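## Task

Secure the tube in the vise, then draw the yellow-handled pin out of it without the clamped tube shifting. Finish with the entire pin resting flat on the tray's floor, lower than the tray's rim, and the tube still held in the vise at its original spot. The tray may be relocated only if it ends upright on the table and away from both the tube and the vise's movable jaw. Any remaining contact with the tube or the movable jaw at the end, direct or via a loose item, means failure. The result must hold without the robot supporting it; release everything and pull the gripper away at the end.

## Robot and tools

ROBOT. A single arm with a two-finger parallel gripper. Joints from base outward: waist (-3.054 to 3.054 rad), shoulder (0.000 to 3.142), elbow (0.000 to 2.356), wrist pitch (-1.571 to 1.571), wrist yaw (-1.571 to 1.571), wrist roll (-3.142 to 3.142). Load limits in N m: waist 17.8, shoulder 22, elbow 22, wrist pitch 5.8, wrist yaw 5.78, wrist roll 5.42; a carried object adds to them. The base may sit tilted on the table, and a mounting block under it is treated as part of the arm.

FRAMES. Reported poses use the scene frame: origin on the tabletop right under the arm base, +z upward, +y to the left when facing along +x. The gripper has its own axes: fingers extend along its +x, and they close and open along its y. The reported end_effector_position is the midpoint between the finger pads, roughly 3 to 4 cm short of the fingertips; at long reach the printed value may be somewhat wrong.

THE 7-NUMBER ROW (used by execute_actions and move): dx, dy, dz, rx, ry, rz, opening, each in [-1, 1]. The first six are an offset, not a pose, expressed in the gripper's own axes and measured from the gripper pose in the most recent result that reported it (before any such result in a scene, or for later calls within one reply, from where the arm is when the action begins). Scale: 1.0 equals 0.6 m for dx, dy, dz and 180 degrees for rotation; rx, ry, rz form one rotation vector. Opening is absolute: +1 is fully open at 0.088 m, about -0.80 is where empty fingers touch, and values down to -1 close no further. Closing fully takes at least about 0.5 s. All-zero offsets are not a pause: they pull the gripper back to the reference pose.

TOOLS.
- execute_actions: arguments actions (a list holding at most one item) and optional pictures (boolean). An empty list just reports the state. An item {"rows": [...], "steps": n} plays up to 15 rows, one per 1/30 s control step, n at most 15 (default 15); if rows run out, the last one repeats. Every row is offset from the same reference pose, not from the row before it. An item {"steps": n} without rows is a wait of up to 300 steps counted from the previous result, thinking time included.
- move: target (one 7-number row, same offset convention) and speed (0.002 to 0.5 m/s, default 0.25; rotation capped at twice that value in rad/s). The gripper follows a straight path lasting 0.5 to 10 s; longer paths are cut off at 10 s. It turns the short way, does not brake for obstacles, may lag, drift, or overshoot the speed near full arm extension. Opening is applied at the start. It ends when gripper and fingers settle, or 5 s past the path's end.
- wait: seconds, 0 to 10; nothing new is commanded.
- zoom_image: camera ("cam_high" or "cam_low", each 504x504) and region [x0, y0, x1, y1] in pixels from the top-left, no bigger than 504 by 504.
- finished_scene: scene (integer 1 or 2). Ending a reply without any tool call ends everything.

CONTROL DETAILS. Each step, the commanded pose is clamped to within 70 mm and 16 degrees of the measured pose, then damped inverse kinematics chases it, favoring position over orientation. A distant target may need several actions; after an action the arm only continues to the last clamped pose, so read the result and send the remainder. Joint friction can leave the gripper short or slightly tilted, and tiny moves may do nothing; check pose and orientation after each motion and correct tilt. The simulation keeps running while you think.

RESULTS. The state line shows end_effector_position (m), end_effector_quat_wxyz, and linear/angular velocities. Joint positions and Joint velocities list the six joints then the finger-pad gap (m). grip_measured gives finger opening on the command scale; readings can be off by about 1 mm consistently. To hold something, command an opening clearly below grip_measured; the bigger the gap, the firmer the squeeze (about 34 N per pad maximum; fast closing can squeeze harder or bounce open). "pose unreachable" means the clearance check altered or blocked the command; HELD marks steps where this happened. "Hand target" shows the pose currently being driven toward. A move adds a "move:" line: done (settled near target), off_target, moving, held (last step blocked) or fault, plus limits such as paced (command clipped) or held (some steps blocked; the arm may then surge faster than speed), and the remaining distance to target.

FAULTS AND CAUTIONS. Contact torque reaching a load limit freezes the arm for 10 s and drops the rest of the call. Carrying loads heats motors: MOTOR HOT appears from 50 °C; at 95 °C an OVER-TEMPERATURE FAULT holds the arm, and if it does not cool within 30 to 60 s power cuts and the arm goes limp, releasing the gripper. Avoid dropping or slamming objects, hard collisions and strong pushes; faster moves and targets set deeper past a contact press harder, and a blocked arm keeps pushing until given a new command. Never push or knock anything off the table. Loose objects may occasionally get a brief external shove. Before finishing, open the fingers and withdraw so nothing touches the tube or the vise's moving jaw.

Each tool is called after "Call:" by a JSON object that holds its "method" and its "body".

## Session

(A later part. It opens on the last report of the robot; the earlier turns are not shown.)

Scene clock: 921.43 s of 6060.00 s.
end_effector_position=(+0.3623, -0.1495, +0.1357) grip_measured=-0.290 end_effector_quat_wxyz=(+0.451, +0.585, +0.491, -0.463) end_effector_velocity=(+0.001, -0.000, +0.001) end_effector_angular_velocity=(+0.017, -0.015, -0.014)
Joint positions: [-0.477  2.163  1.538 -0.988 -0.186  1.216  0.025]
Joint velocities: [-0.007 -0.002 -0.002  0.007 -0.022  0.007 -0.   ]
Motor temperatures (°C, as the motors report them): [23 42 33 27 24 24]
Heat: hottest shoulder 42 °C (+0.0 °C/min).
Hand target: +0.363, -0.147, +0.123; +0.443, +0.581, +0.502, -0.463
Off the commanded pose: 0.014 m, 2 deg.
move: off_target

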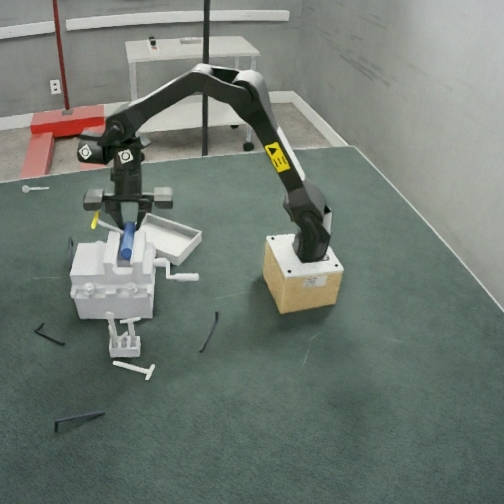

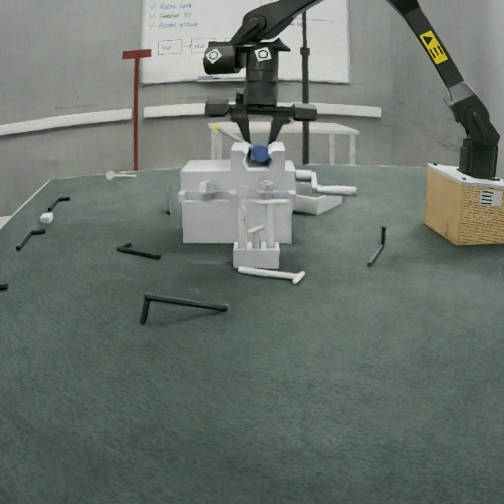

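Call:
{"method": "move", "body": {"target": [0.04,0.008,0.008,0,0,0,-0.5], "speed": 0.02}}

Call:
{"method": "move", "body": {"target": [0.005,0.015,-0.012,0,0,0,-0.5], "speed": 0.02}}

Call:
{"method": "zoom_image", "body": {"camera": "cam_high", "region": [30,130,250,310]}}

Call:
{"method": "zoom_image", "body": {"camera": "cam_low", "region": [150,20,370,200]}}

Scene clock: 929.73 s of 6060.00 s.
end_effector_position=(+0.3694, -0.1535, +0.1333) grip_measured=-0.292 end_effector_quat_wxyz=(+0.461, +0.590, +0.481, -0.457) end_effector_velocity=(-0.003, +0.002, -0.001) end_effector_angular_velocity=(+0.009, +0.004, +0.019)
Joint positions: [-0.479  2.17   1.537 -0.947 -0.19   1.215  0.025]
Joint velocities: [-0.002 -0.002 -0.007 -0.007 -0.007 -0.022 -0.   ]
Motor temperatures (°C, as the motors report them): [23 41 33 28 24 24]
Heat: hottest shoulder 41 °C (-1.0 °C/min).
Hand target: +0.368, -0.151, +0.112; +0.451, +0.585, +0.491, -0.463
Off the commanded pose: 0.022 m, 2 deg.
move: off_target

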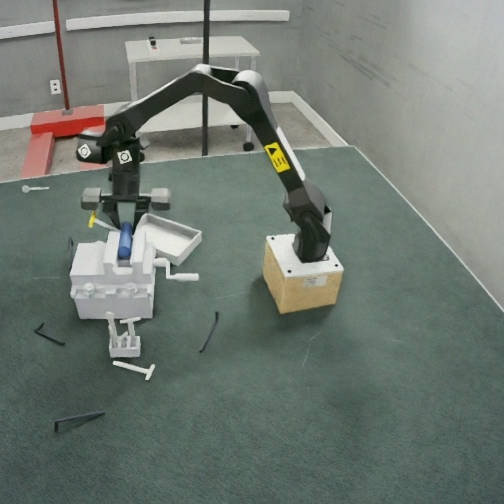

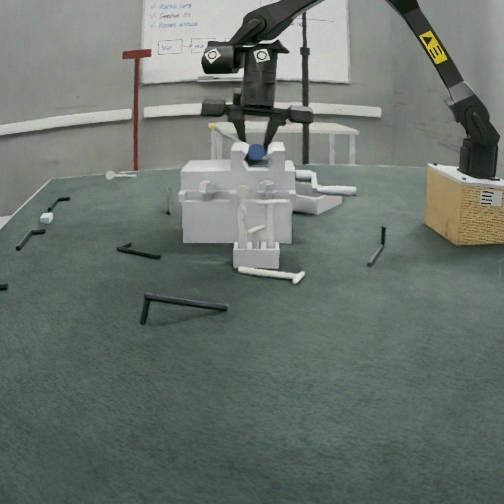

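Scene clock: 930.57 s of 6060.00 s.
end_effector_position=(+0.3707, -0.1535, +0.1364) grip_measured=-0.292 end_effector_quat_wxyz=(+0.463, +0.585, +0.479, -0.463) end_effector_velocity=(-0.002, +0.001, +0.000) end_effector_angular_velocity=(+0.009, +0.002, +0.005)
Joint positions: [-0.472  2.17   1.553 -0.962 -0.174  1.223  0.025]
Joint velocities: [-0.002 -0.002 -0.002 -0.007 -0.007 -0.007 -0.   ]
Motor temperatures (°C, as the motors report them): [23 41 33 28 24 25]
Heat: hottest shoulder 41 °C (-1.0 °C/min).
Hand target: +0.379, -0.147, +0.132; +0.461, +0.590, +0.481, -0.456
Off the commanded pose: 0.012 m, 1 deg.
move: off_target

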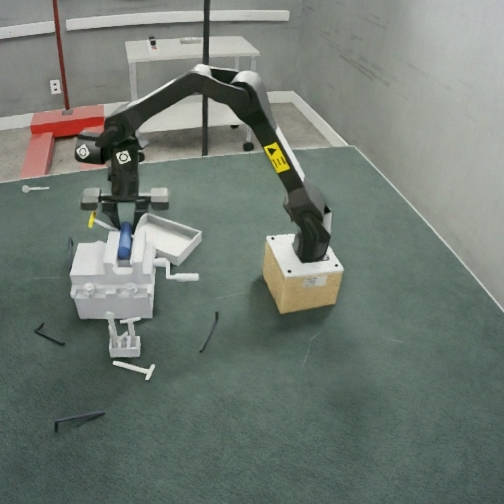

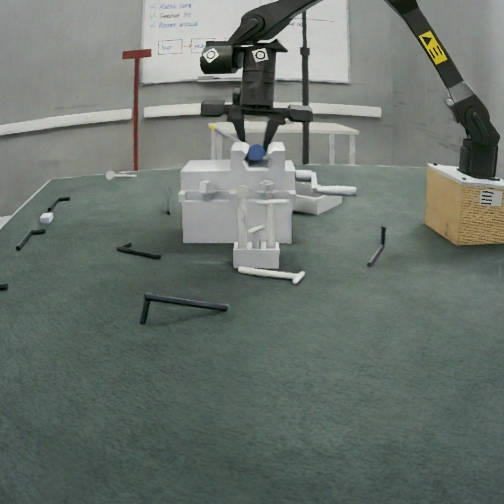

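Region (30, 130, 250, 310) of cam_high's 504x504 image, scaled by 2.291, with more detail than that image has; it fills the top 412 rows of this view, and the rest is white.

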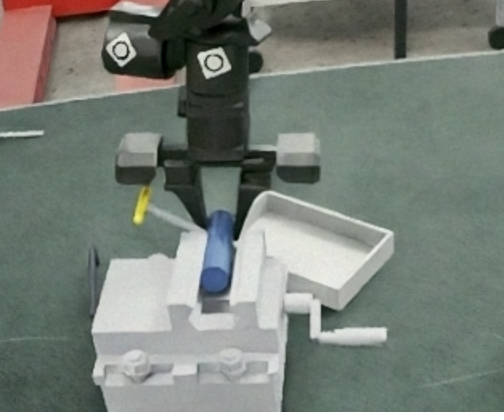

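Region (150, 20, 370, 200) of cam_low's 504x504 image, scaled by 2.291, with more detail than that image has; it fills the top 412 rows of this view, and the rest is white.

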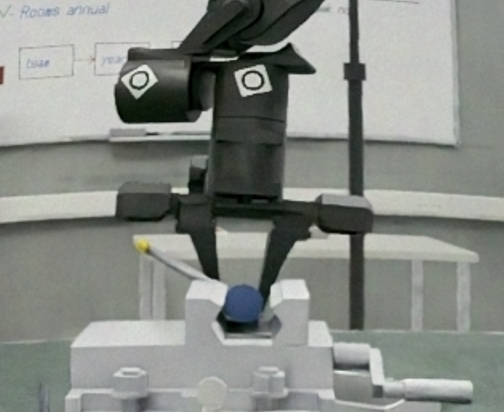

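Call:
{"method": "move", "body": {"target": [-0.005,-0.006,-0.02,0,0,0,-0.5], "speed": 0.02}}

Call:
{"method": "move", "body": {"target": [0,0,0,0,0,0,-0.22]}}

Call:
{"method": "zoom_image", "body": {"camera": "cam_high", "region": [30,130,250,310]}}

Call:
{"method": "zoom_image", "body": {"camera": "cam_low", "region": [150,20,370,200]}}

Scene clock: 937.43 s of 6060.00 s.
end_effector_position=(+0.3689, -0.1473, +0.1379) grip_measured=-0.292 end_effector_quat_wxyz=(+0.463, +0.583, +0.477, -0.467) end_effector_velocity=(+0.000, +0.000, +0.001) end_effector_angular_velocity=(+0.004, -0.009, -0.009)
Joint positions: [-0.456  2.152  1.531 -0.956 -0.165  1.243  0.025]
Joint velocities: [-0.002 -0.007 -0.007  0.007 -0.007  0.007 -0.   ]
Motor temperatures (°C, as the motors report them): [23 41 34 28 24 25]
Heat: hottest shoulder 41 °C (-1.0 °C/min).
Hand target: +0.368, -0.142, +0.141; +0.463, +0.585, +0.479, -0.463
Off the commanded pose: 0.006 m, 1 deg.
move: done

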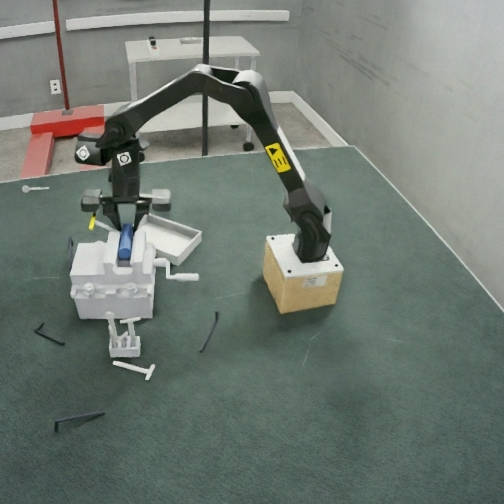

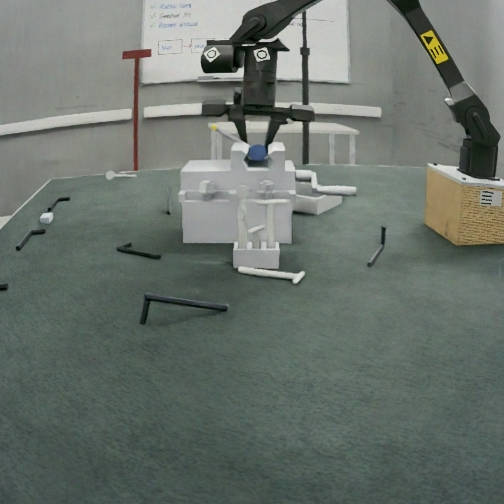

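Scene clock: 937.93 s of 6060.00 s.
end_effector_position=(+0.3692, -0.1474, +0.1379) grip_measured=-0.221 end_effector_quat_wxyz=(+0.463, +0.584, +0.476, -0.467) end_effector_velocity=(-0.000, +0.005, +0.001) end_effector_angular_velocity=(+0.025, +0.000, -0.018)
Joint positions: [-0.456  2.152  1.531 -0.954 -0.166  1.243  0.028]
Joint velocities: [ 0.002 -0.002 -0.002 -0.007 -0.022  0.022  0.   ]
Motor temperatures (°C, as the motors report them): [23 41 34 28 24 25]
Heat: hottest shoulder 41 °C (-1.0 °C/min).
Hand target: +0.369, -0.147, +0.138; +0.463, +0.583, +0.477, -0.467
Off the commanded pose: 0.000 m, 0 deg.
move: done

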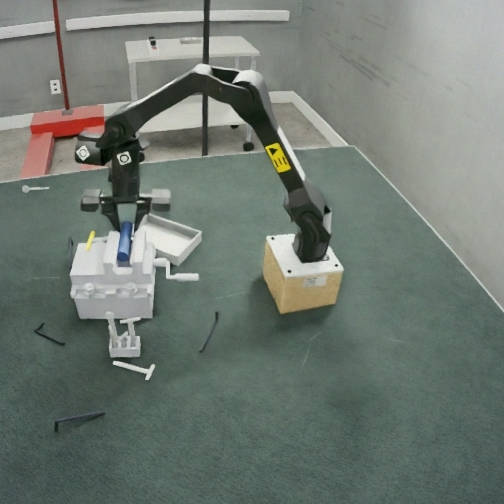

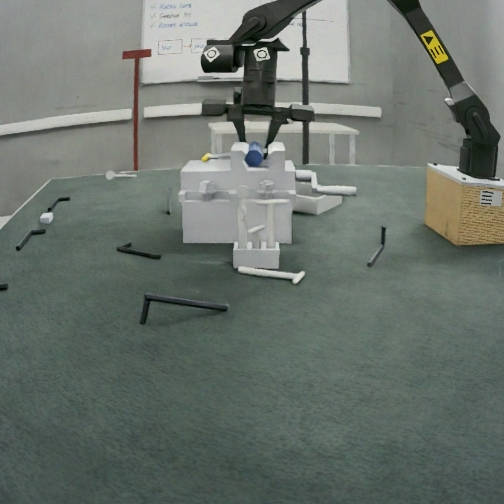

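Region (30, 130, 250, 310) of cam_high's 504x504 image, scaled by 2.291, with more detail than that image has; it fills the top 412 rows of this view, and the rest is white.

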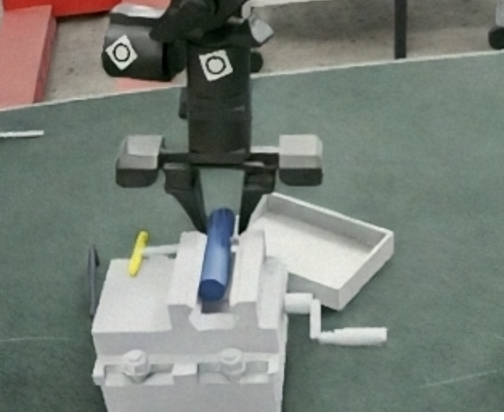

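Region (150, 20, 370, 200) of cam_low's 504x504 image, scaled by 2.291, with more detail than that image has; it fills the top 412 rows of this view, and the rest is white.

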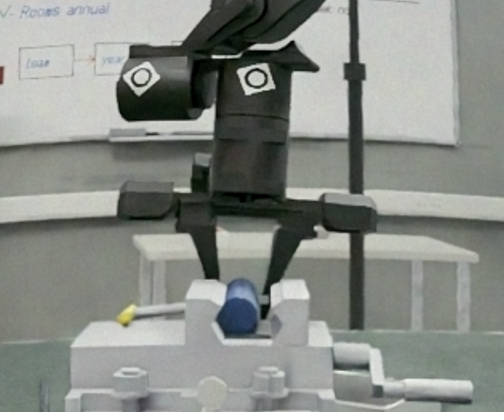

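Call:
{"method": "move", "body": {"target": [-0.08,0,0.01,0,0,0,0.2], "speed": 0.04}}

Call:
{"method": "zoom_image", "body": {"camera": "cam_high", "region": [30,130,250,310]}}

Call:
{"method": "zoom_image", "body": {"camera": "cam_low", "region": [150,20,370,200]}}

Scene clock: 943.07 s of 6060.00 s.
end_effector_position=(+0.3627, -0.1570, +0.1796) grip_measured=+0.200 end_effector_quat_wxyz=(+0.459, +0.582, +0.481, -0.469) end_effector_velocity=(-0.005, +0.003, -0.002) end_effector_angular_velocity=(+0.018, +0.020, +0.005)
Joint positions: [-0.486  2.117  1.649 -1.126 -0.166  1.213  0.049]
Joint velocities: [-0.002  0.002 -0.002 -0.022 -0.007 -0.007  0.   ]
Motor temperatures (°C, as the motors report them): [23 42 34 28 24 25]
Heat: hottest shoulder 42 °C (+0.0 °C/min).
Hand target: +0.364, -0.159, +0.185; +0.463, +0.584, +0.476, -0.467
Off the commanded pose: 0.005 m, 1 deg.
move: done

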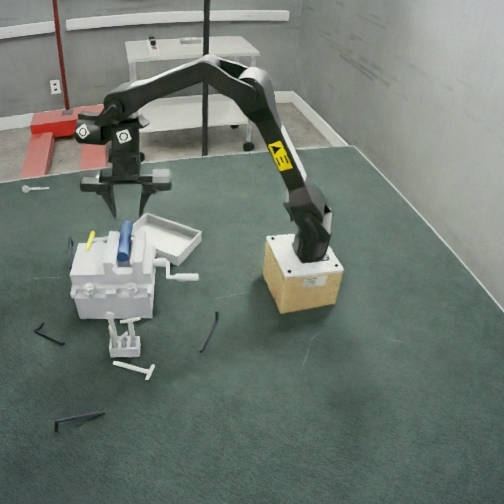

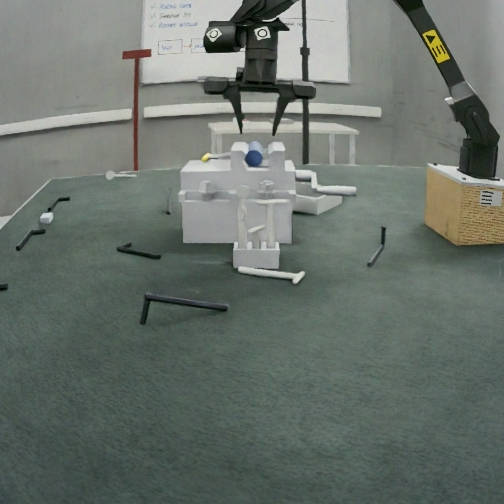

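Region (30, 130, 250, 310) of cam_high's 504x504 image, scaled by 2.291, with more detail than that image has; it fills the top 412 rows of this view, and the rest is white.

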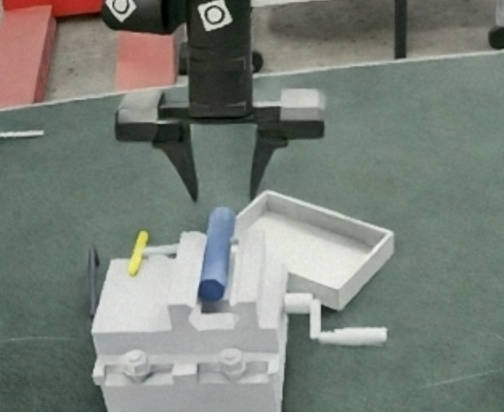

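Region (150, 20, 370, 200) of cam_low's 504x504 image, scaled by 2.291, with more detail than that image has; it fills the top 412 rows of this view, and the rest is white.

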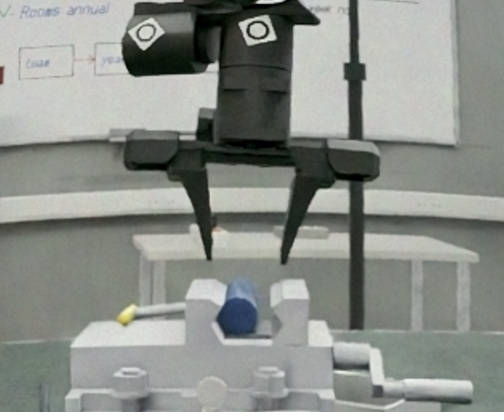

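Call:
{"method": "move", "body": {"target": [0.05,0.005,-0.01,0,0,0,0.0], "speed": 0.03}}

Call:
{"method": "move", "body": {"target": [0,0,0,0,0,0,-0.45]}}

Call:
{"method": "move", "body": {"target": [0,0,0.015,0,0,0,-0.45], "speed": 0.02}}

Call:
{"method": "move", "body": {"target": [0.035,0,0.005,0,0,0,-0.45], "speed": 0.02}}

Call:
{"method": "move", "body": {"target": [-0.1,0,0.01,0,0,0,0.2], "speed": 0.04}}

Call:
{"method": "zoom_image", "body": {"camera": "cam_high", "region": [30,130,250,310]}}

Call:
{"method": "zoom_image", "body": {"camera": "cam_low", "region": [150,20,370,200]}}

Scene clock: 954.43 s of 6060.00 s.
end_effector_position=(+0.3716, -0.1504, +0.1598) grip_measured=+0.000 end_effector_quat_wxyz=(+0.467, +0.585, +0.473, -0.465) end_effector_velocity=(+0.001, -0.000, -0.002) end_effector_angular_velocity=(-0.009, +0.000, +0.009)
Joint positions: [-0.461  2.132  1.59  -1.023 -0.166  1.238  0.039]
Joint velocities: [ 0.002  0.002 -0.002  0.007  0.007 -0.007 -0.   ]
Motor temperatures (°C, as the motors report them): [23 43 35 27 24 25]
Heat: hottest shoulder 43 °C (+2.0 °C/min).
Hand target: +0.369, -0.148, +0.151; +0.458, +0.582, +0.481, -0.469
Off the commanded pose: 0.009 m, 1 deg.
move: off_target

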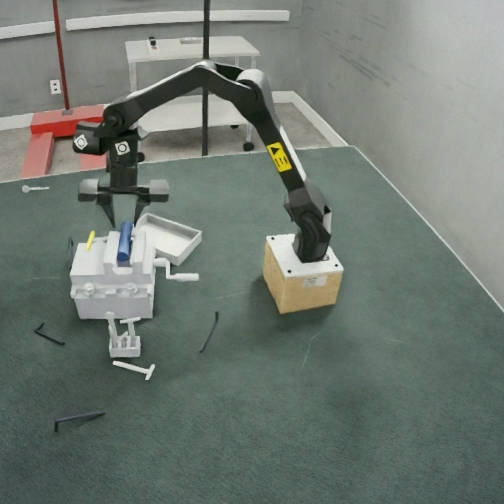

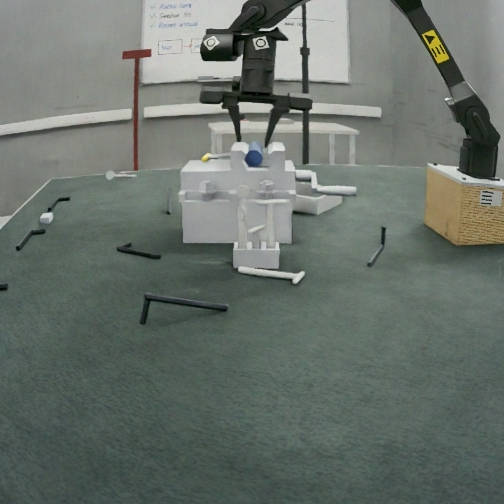

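Scene clock: 954.93 s of 6060.00 s.
end_effector_position=(+0.3700, -0.1508, +0.1596) grip_measured=-0.357 end_effector_quat_wxyz=(+0.465, +0.583, +0.474, -0.468) end_effector_velocity=(-0.006, -0.001, -0.000) end_effector_angular_velocity=(+0.001, +0.020, +0.014)
Joint positions: [-0.462  2.132  1.59  -1.03  -0.161  1.239  0.022]
Joint velocities: [-0.007 -0.002 -0.002 -0.022  0.007 -0.022 -0.001]
Motor temperatures (°C, as the motors report them): [23 43 35 27 24 25]
Heat: hottest shoulder 43 °C (+2.0 °C/min).
Hand target: +0.372, -0.150, +0.160; +0.467, +0.585, +0.473, -0.465
Off the commanded pose: 0.002 m, 0 deg.
move: done

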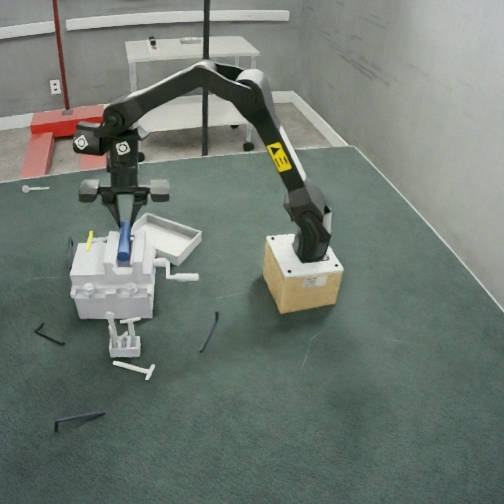

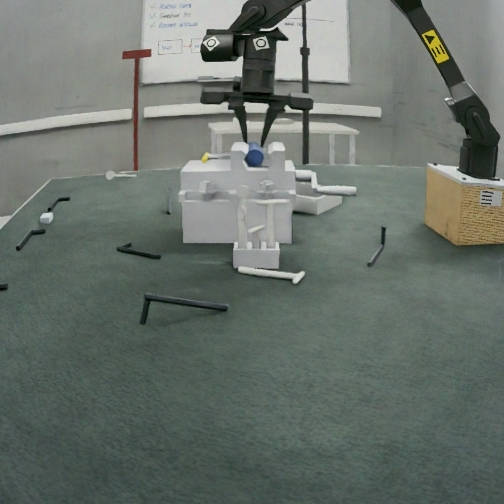

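Scene clock: 955.67 s of 6060.00 s.
end_effector_position=(+0.3674, -0.1570, +0.1599) grip_measured=-0.358 end_effector_quat_wxyz=(+0.466, +0.583, +0.474, -0.467) end_effector_velocity=(-0.006, +0.001, -0.000) end_effector_angular_velocity=(+0.003, +0.022, +0.004)
Joint positions: [-0.479  2.133  1.594 -1.034 -0.161  1.221  0.021]
Joint velocities: [-0.002 -0.002 -0.002 -0.022  0.007 -0.007  0.   ]
Motor temperatures (°C, as the motors report them): [23 43 35 27 24 25]
Heat: hottest shoulder 43 °C (+2.0 °C/min).
Hand target: +0.369, -0.160, +0.158; +0.465, +0.583, +0.474, -0.468
Off the commanded pose: 0.003 m, 0 deg.
move: done

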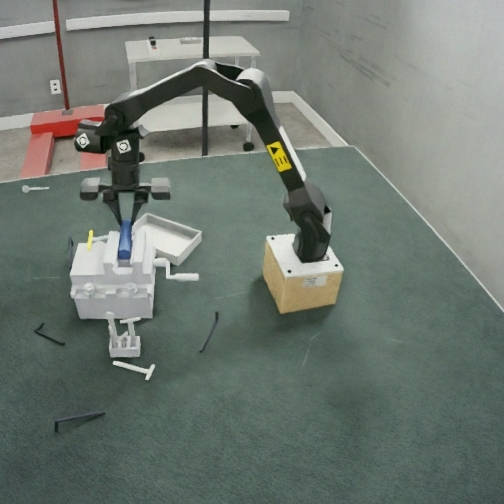

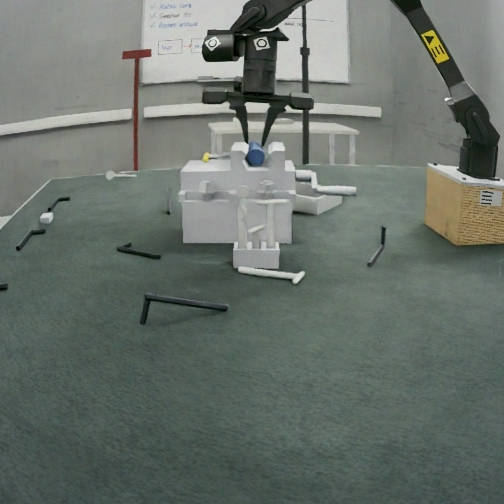

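Scene clock: 956.97 s of 6060.00 s.
end_effector_position=(+0.3686, -0.1592, +0.1532) grip_measured=-0.365 end_effector_quat_wxyz=(+0.472, +0.585, +0.468, -0.465) end_effector_velocity=(-0.002, +0.003, +0.001) end_effector_angular_velocity=(+0.009, +0.003, +0.010)
Joint positions: [-0.482  2.133  1.565 -0.988 -0.161  1.218  0.021]
Joint velocities: [ 0.002 -0.007 -0.007 -0.007 -0.007 -0.007  0.   ]
Motor temperatures (°C, as the motors report them): [23 43 35 27 24 25]
Heat: hottest shoulder 43 °C (+2.0 °C/min).
Hand target: +0.369, -0.157, +0.139; +0.466, +0.583, +0.474, -0.467
Off the commanded pose: 0.014 m, 1 deg.
move: off_target

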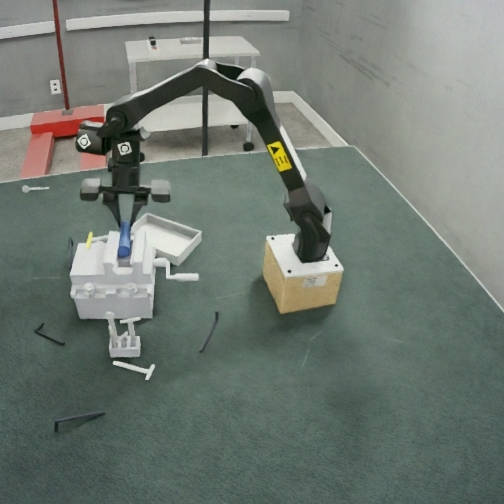

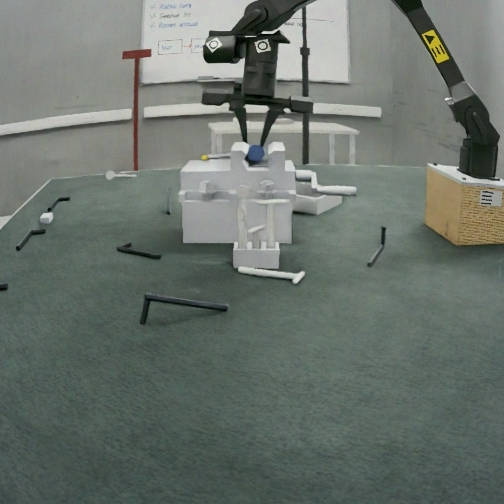

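Scene clock: 958.77 s of 6060.00 s.
end_effector_position=(+0.3601, -0.1697, +0.2066) grip_measured=+0.200 end_effector_quat_wxyz=(+0.467, +0.583, +0.473, -0.467) end_effector_velocity=(-0.005, +0.003, +0.000) end_effector_angular_velocity=(+0.016, +0.015, +0.005)
Joint positions: [-0.515  2.099  1.729 -1.205 -0.16   1.184  0.049]
Joint velocities: [-0.002 -0.002 -0.002 -0.022 -0.007 -0.007 -0.   ]
Motor temperatures (°C, as the motors report them): [23 44 35 27 24 25]
Heat: hottest shoulder 44 °C (+3.0 °C/min).
Hand target: +0.361, -0.171, +0.212; +0.472, +0.585, +0.468, -0.465
Off the commanded pose: 0.005 m, 1 deg.
move: done

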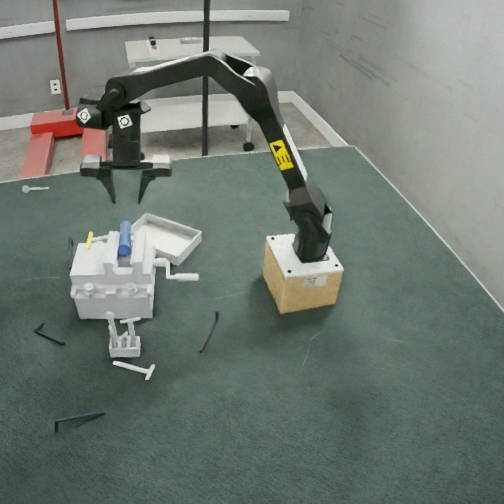

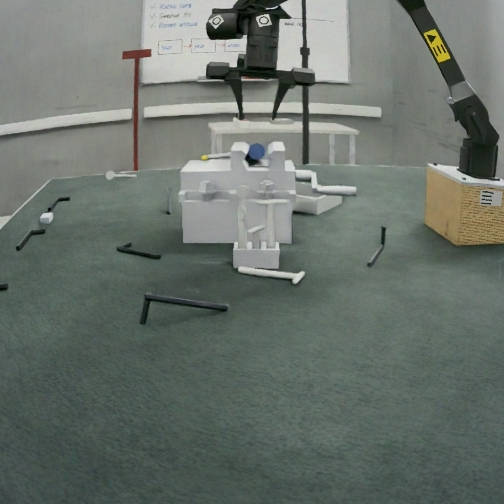

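Region (30, 130, 250, 310) of cam_high's 504x504 image, scaled by 2.291, with more detail than that image has; it fills the top 412 rows of this view, and the rest is white.

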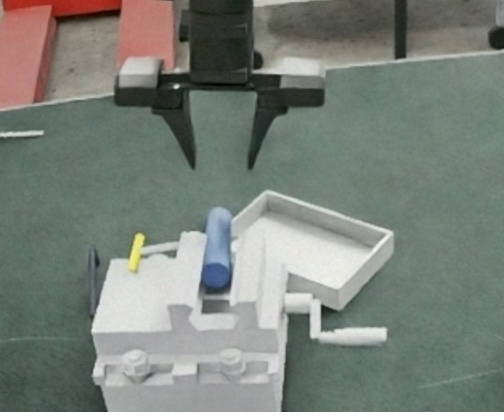

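Region (150, 20, 370, 200) of cam_low's 504x504 image, scaled by 2.291, with more detail than that image has; it fills the top 412 rows of this view, and the rest is white.

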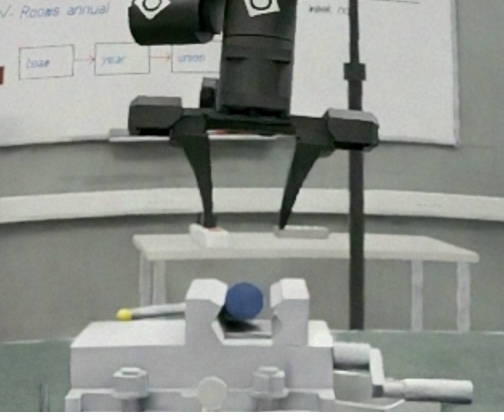

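Call:
{"method": "move", "body": {"target": [0.1,0.012,0.03,0,0,0,-0.9], "speed": 0.05}}

Call:
{"method": "move", "body": {"target": [0.005,0,-0.035,0,0,0,-0.9], "speed": 0.015}}

Call:
{"method": "move", "body": {"target": [-0.1,0,0.03,0,0,0,-0.9], "speed": 0.05}}

Call:
{"method": "zoom_image", "body": {"camera": "cam_high", "region": [30,130,250,310]}}

Call:
{"method": "zoom_image", "body": {"camera": "cam_low", "region": [150,20,370,200]}}

Scene clock: 972.20 s of 6060.00 s.
end_effector_position=(+0.3751, -0.1821, +0.1546) grip_measured=-0.810 end_effector_quat_wxyz=(+0.476, +0.585, +0.465, -0.464) end_effector_velocity=(+0.001, +0.002, -0.000) end_effector_angular_velocity=(+0.017, -0.014, +0.006)
Joint positions: [-0.524  2.189  1.656 -1.02  -0.16   1.176  0.   ]
Joint velocities: [-0.002 -0.002 -0.007  0.007 -0.022 -0.007  0.   ]
Motor temperatures (°C, as the motors report them): [23 45 35 27 24 25]
Heat: hottest shoulder 45 °C (+3.0 °C/min).
Hand target: +0.371, -0.182, +0.146; +0.467, +0.583, +0.472, -0.467
Off the commanded pose: 0.009 m, 1 deg.
move: off_target

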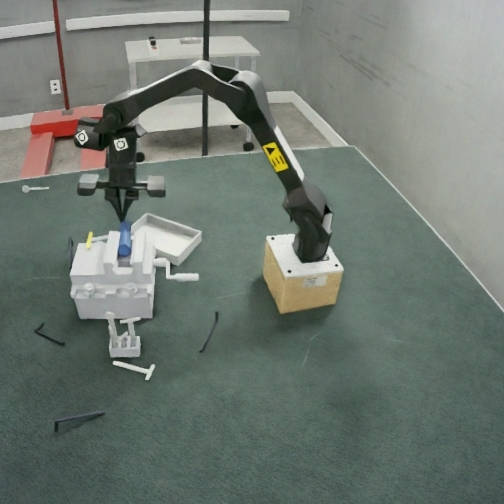

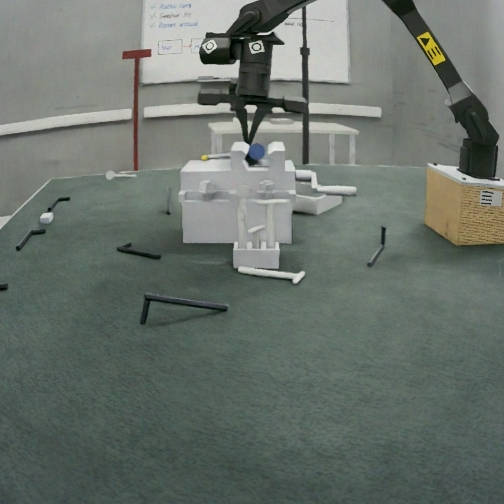

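Scene clock: 973.83 s of 6060.00 s.
end_effector_position=(+0.3781, -0.1730, +0.1564) grip_measured=-0.810 end_effector_quat_wxyz=(+0.479, +0.586, +0.454, -0.470) end_effector_velocity=(-0.007, +0.001, -0.002) end_effector_angular_velocity=(+0.007, +0.028, -0.010)
Joint positions: [-0.495  2.165  1.626 -0.993 -0.143  1.22   0.   ]
Joint velocities: [-0.002 -0.002 -0.007 -0.022  0.007  0.007  0.   ]
Motor temperatures (°C, as the motors report them): [23 45 35 27 24 25]
Heat: hottest shoulder 45 °C (+3.0 °C/min).
Hand target: +0.378, -0.161, +0.154; +0.475, +0.585, +0.465, -0.464
Off the commanded pose: 0.012 m, 2 deg.
move: off_target

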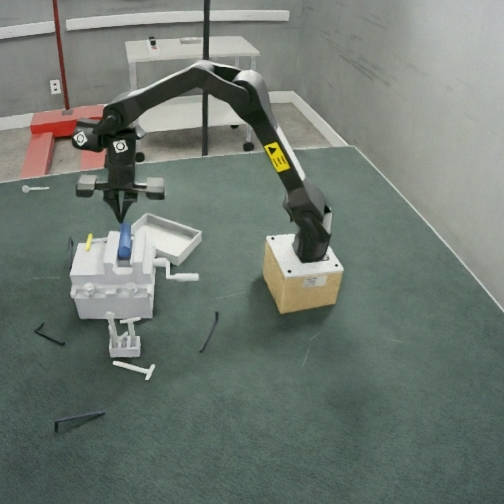

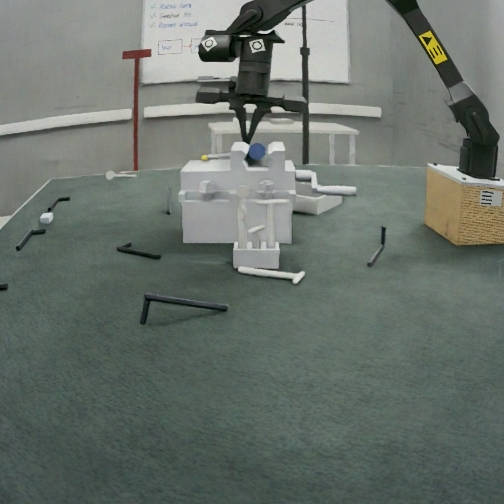

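Scene clock: 975.43 s of 6060.00 s.
end_effector_position=(+0.3671, -0.1940, +0.2087) grip_measured=-0.810 end_effector_quat_wxyz=(+0.474, +0.584, +0.458, -0.473) end_effector_velocity=(-0.003, -0.001, -0.002) end_effector_angular_velocity=(+0.012, +0.006, +0.000)
Joint positions: [-0.552  2.15   1.815 -1.217 -0.144  1.163  0.   ]
Joint velocities: [-0.007  0.002 -0.002 -0.007 -0.007 -0.007  0.   ]
Motor temperatures (°C, as the motors report them): [23 46 35 27 24 25]
Heat: hottest shoulder 46 °C (+4.0 °C/min).
Hand target: +0.368, -0.196, +0.214; +0.479, +0.586, +0.454, -0.470
Off the commanded pose: 0.005 m, 1 deg.
move: done

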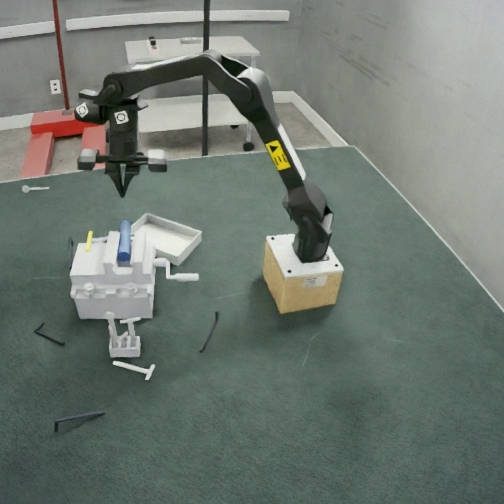

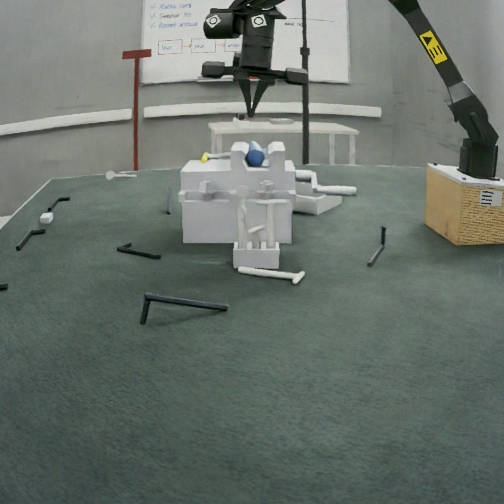

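Region (30, 130, 250, 310) of cam_high's 504x504 image, scaled by 2.291, with more detail than that image has; it fills the top 412 rows of this view, and the rest is white.

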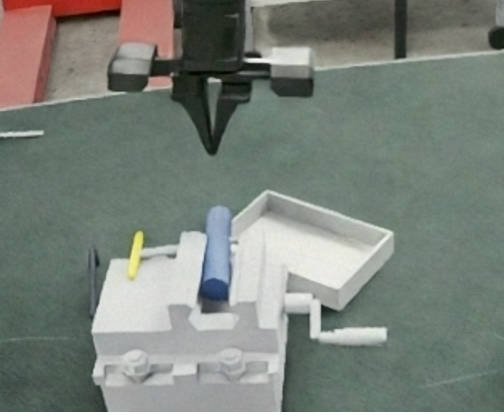

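Region (150, 20, 370, 200) of cam_low's 504x504 image, scaled by 2.291, with more detail than that image has; it fills the top 412 rows of this view, and the rest is white.

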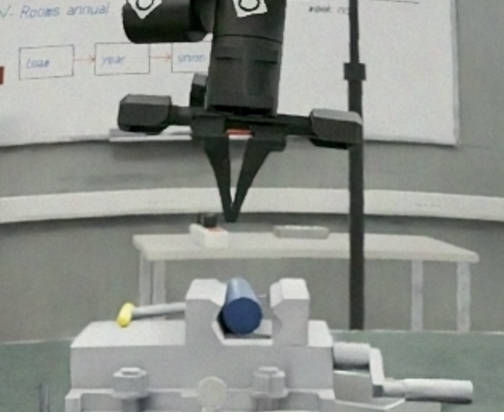

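Call:
{"method": "move", "body": {"target": [0.1,-0.208,-0.262,-0.539,0.008,-0.056,0.0], "speed": 0.15}}

Call:
{"method": "move", "body": {"target": [0.1,0,0,0,0,0,0.0], "speed": 0.05}}

Call:
{"method": "move", "body": {"target": [0,0,0,0,0,0,-0.75]}}

Scene clock: 995.40 s of 6060.00 s.
end_effector_position=(+0.2745, -0.0163, +0.1520) grip_measured=+0.000 end_effector_quat_wxyz=(+0.708, +0.005, +0.707, +0.000) end_effector_velocity=(-0.005, +0.001, +0.001) end_effector_angular_velocity=(+0.009, +0.016, +0.019)
Joint positions: [-0.094  1.723  1.03  -0.924 -0.031 -0.074  0.039]
Joint velocities: [-0.002 -0.007 -0.002 -0.022 -0.007 -0.022  0.   ]
Motor temperatures (°C, as the motors report them): [23 47 35 27 24 25]
Heat: hottest shoulder 47 °C (+7.1 °C/min).
Hand target: +0.272, -0.015, +0.151; +0.707, +0.001, +0.708, +0.002
Off the commanded pose: 0.004 m, 1 deg.
move: done

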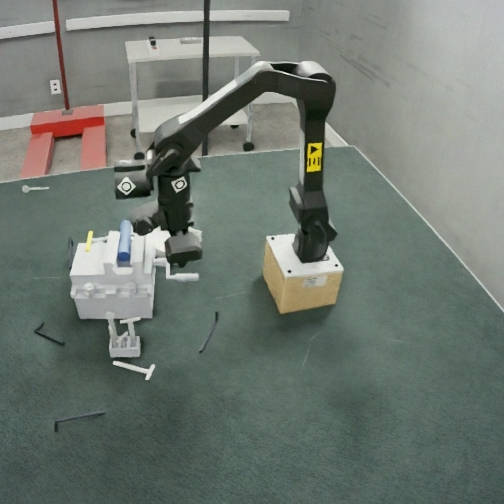

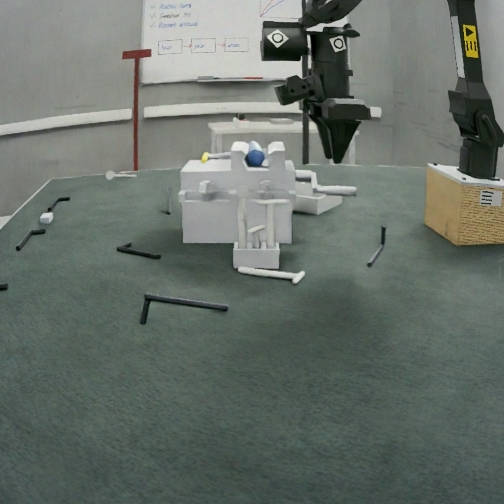

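Scene clock: 996.90 s of 6060.00 s.
end_effector_position=(+0.2784, -0.0177, +0.0970) grip_measured=+0.000 end_effector_quat_wxyz=(+0.714, +0.004, +0.700, -0.001) end_effector_velocity=(+0.001, -0.001, +0.000) end_effector_angular_velocity=(+0.007, -0.008, +0.015)
Joint positions: [-0.093  1.834  0.91  -0.674 -0.031 -0.072  0.039]
Joint velocities: [-0.007 -0.002 -0.002  0.007 -0.007 -0.022 -0.   ]
Motor temperatures (°C, as the motors report them): [23 47 35 27 24 25]
Heat: hottest shoulder 47 °C (+7.0 °C/min).
Hand target: +0.274, -0.016, +0.092; +0.708, +0.005, +0.707, -0.000
Off the commanded pose: 0.007 m, 1 deg.
move: done

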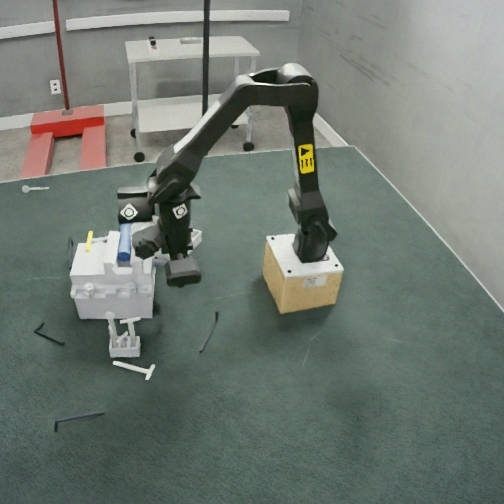

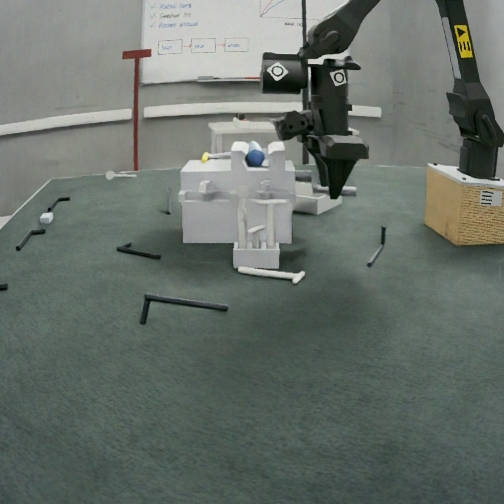

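Scene clock: 997.40 s of 6060.00 s.
end_effector_position=(+0.2784, -0.0164, +0.0970) grip_measured=-0.468 end_effector_quat_wxyz=(+0.714, +0.007, +0.700, +0.002) end_effector_velocity=(-0.006, -0.001, +0.000) end_effector_angular_velocity=(-0.006, +0.022, +0.004)
Joint positions: [-0.092  1.834  0.91  -0.674 -0.038 -0.071  0.016]
Joint velocities: [-0.002 -0.002 -0.002 -0.022  0.007 -0.007 -0.   ]
Motor temperatures (°C, as the motors report them): [23 46 35 27 24 25]
Heat: hottest shoulder 46 °C (+5.1 °C/min).
Hand target: +0.278, -0.018, +0.097; +0.714, +0.004, +0.700, -0.001
Off the commanded pose: 0.001 m, 0 deg.
move: done

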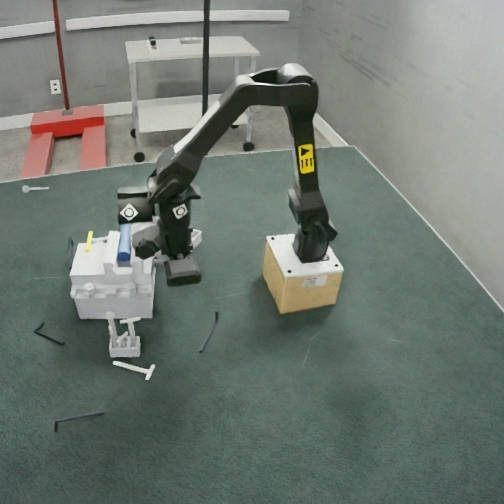

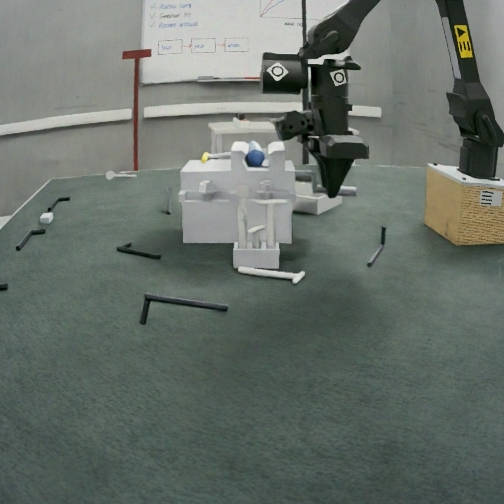

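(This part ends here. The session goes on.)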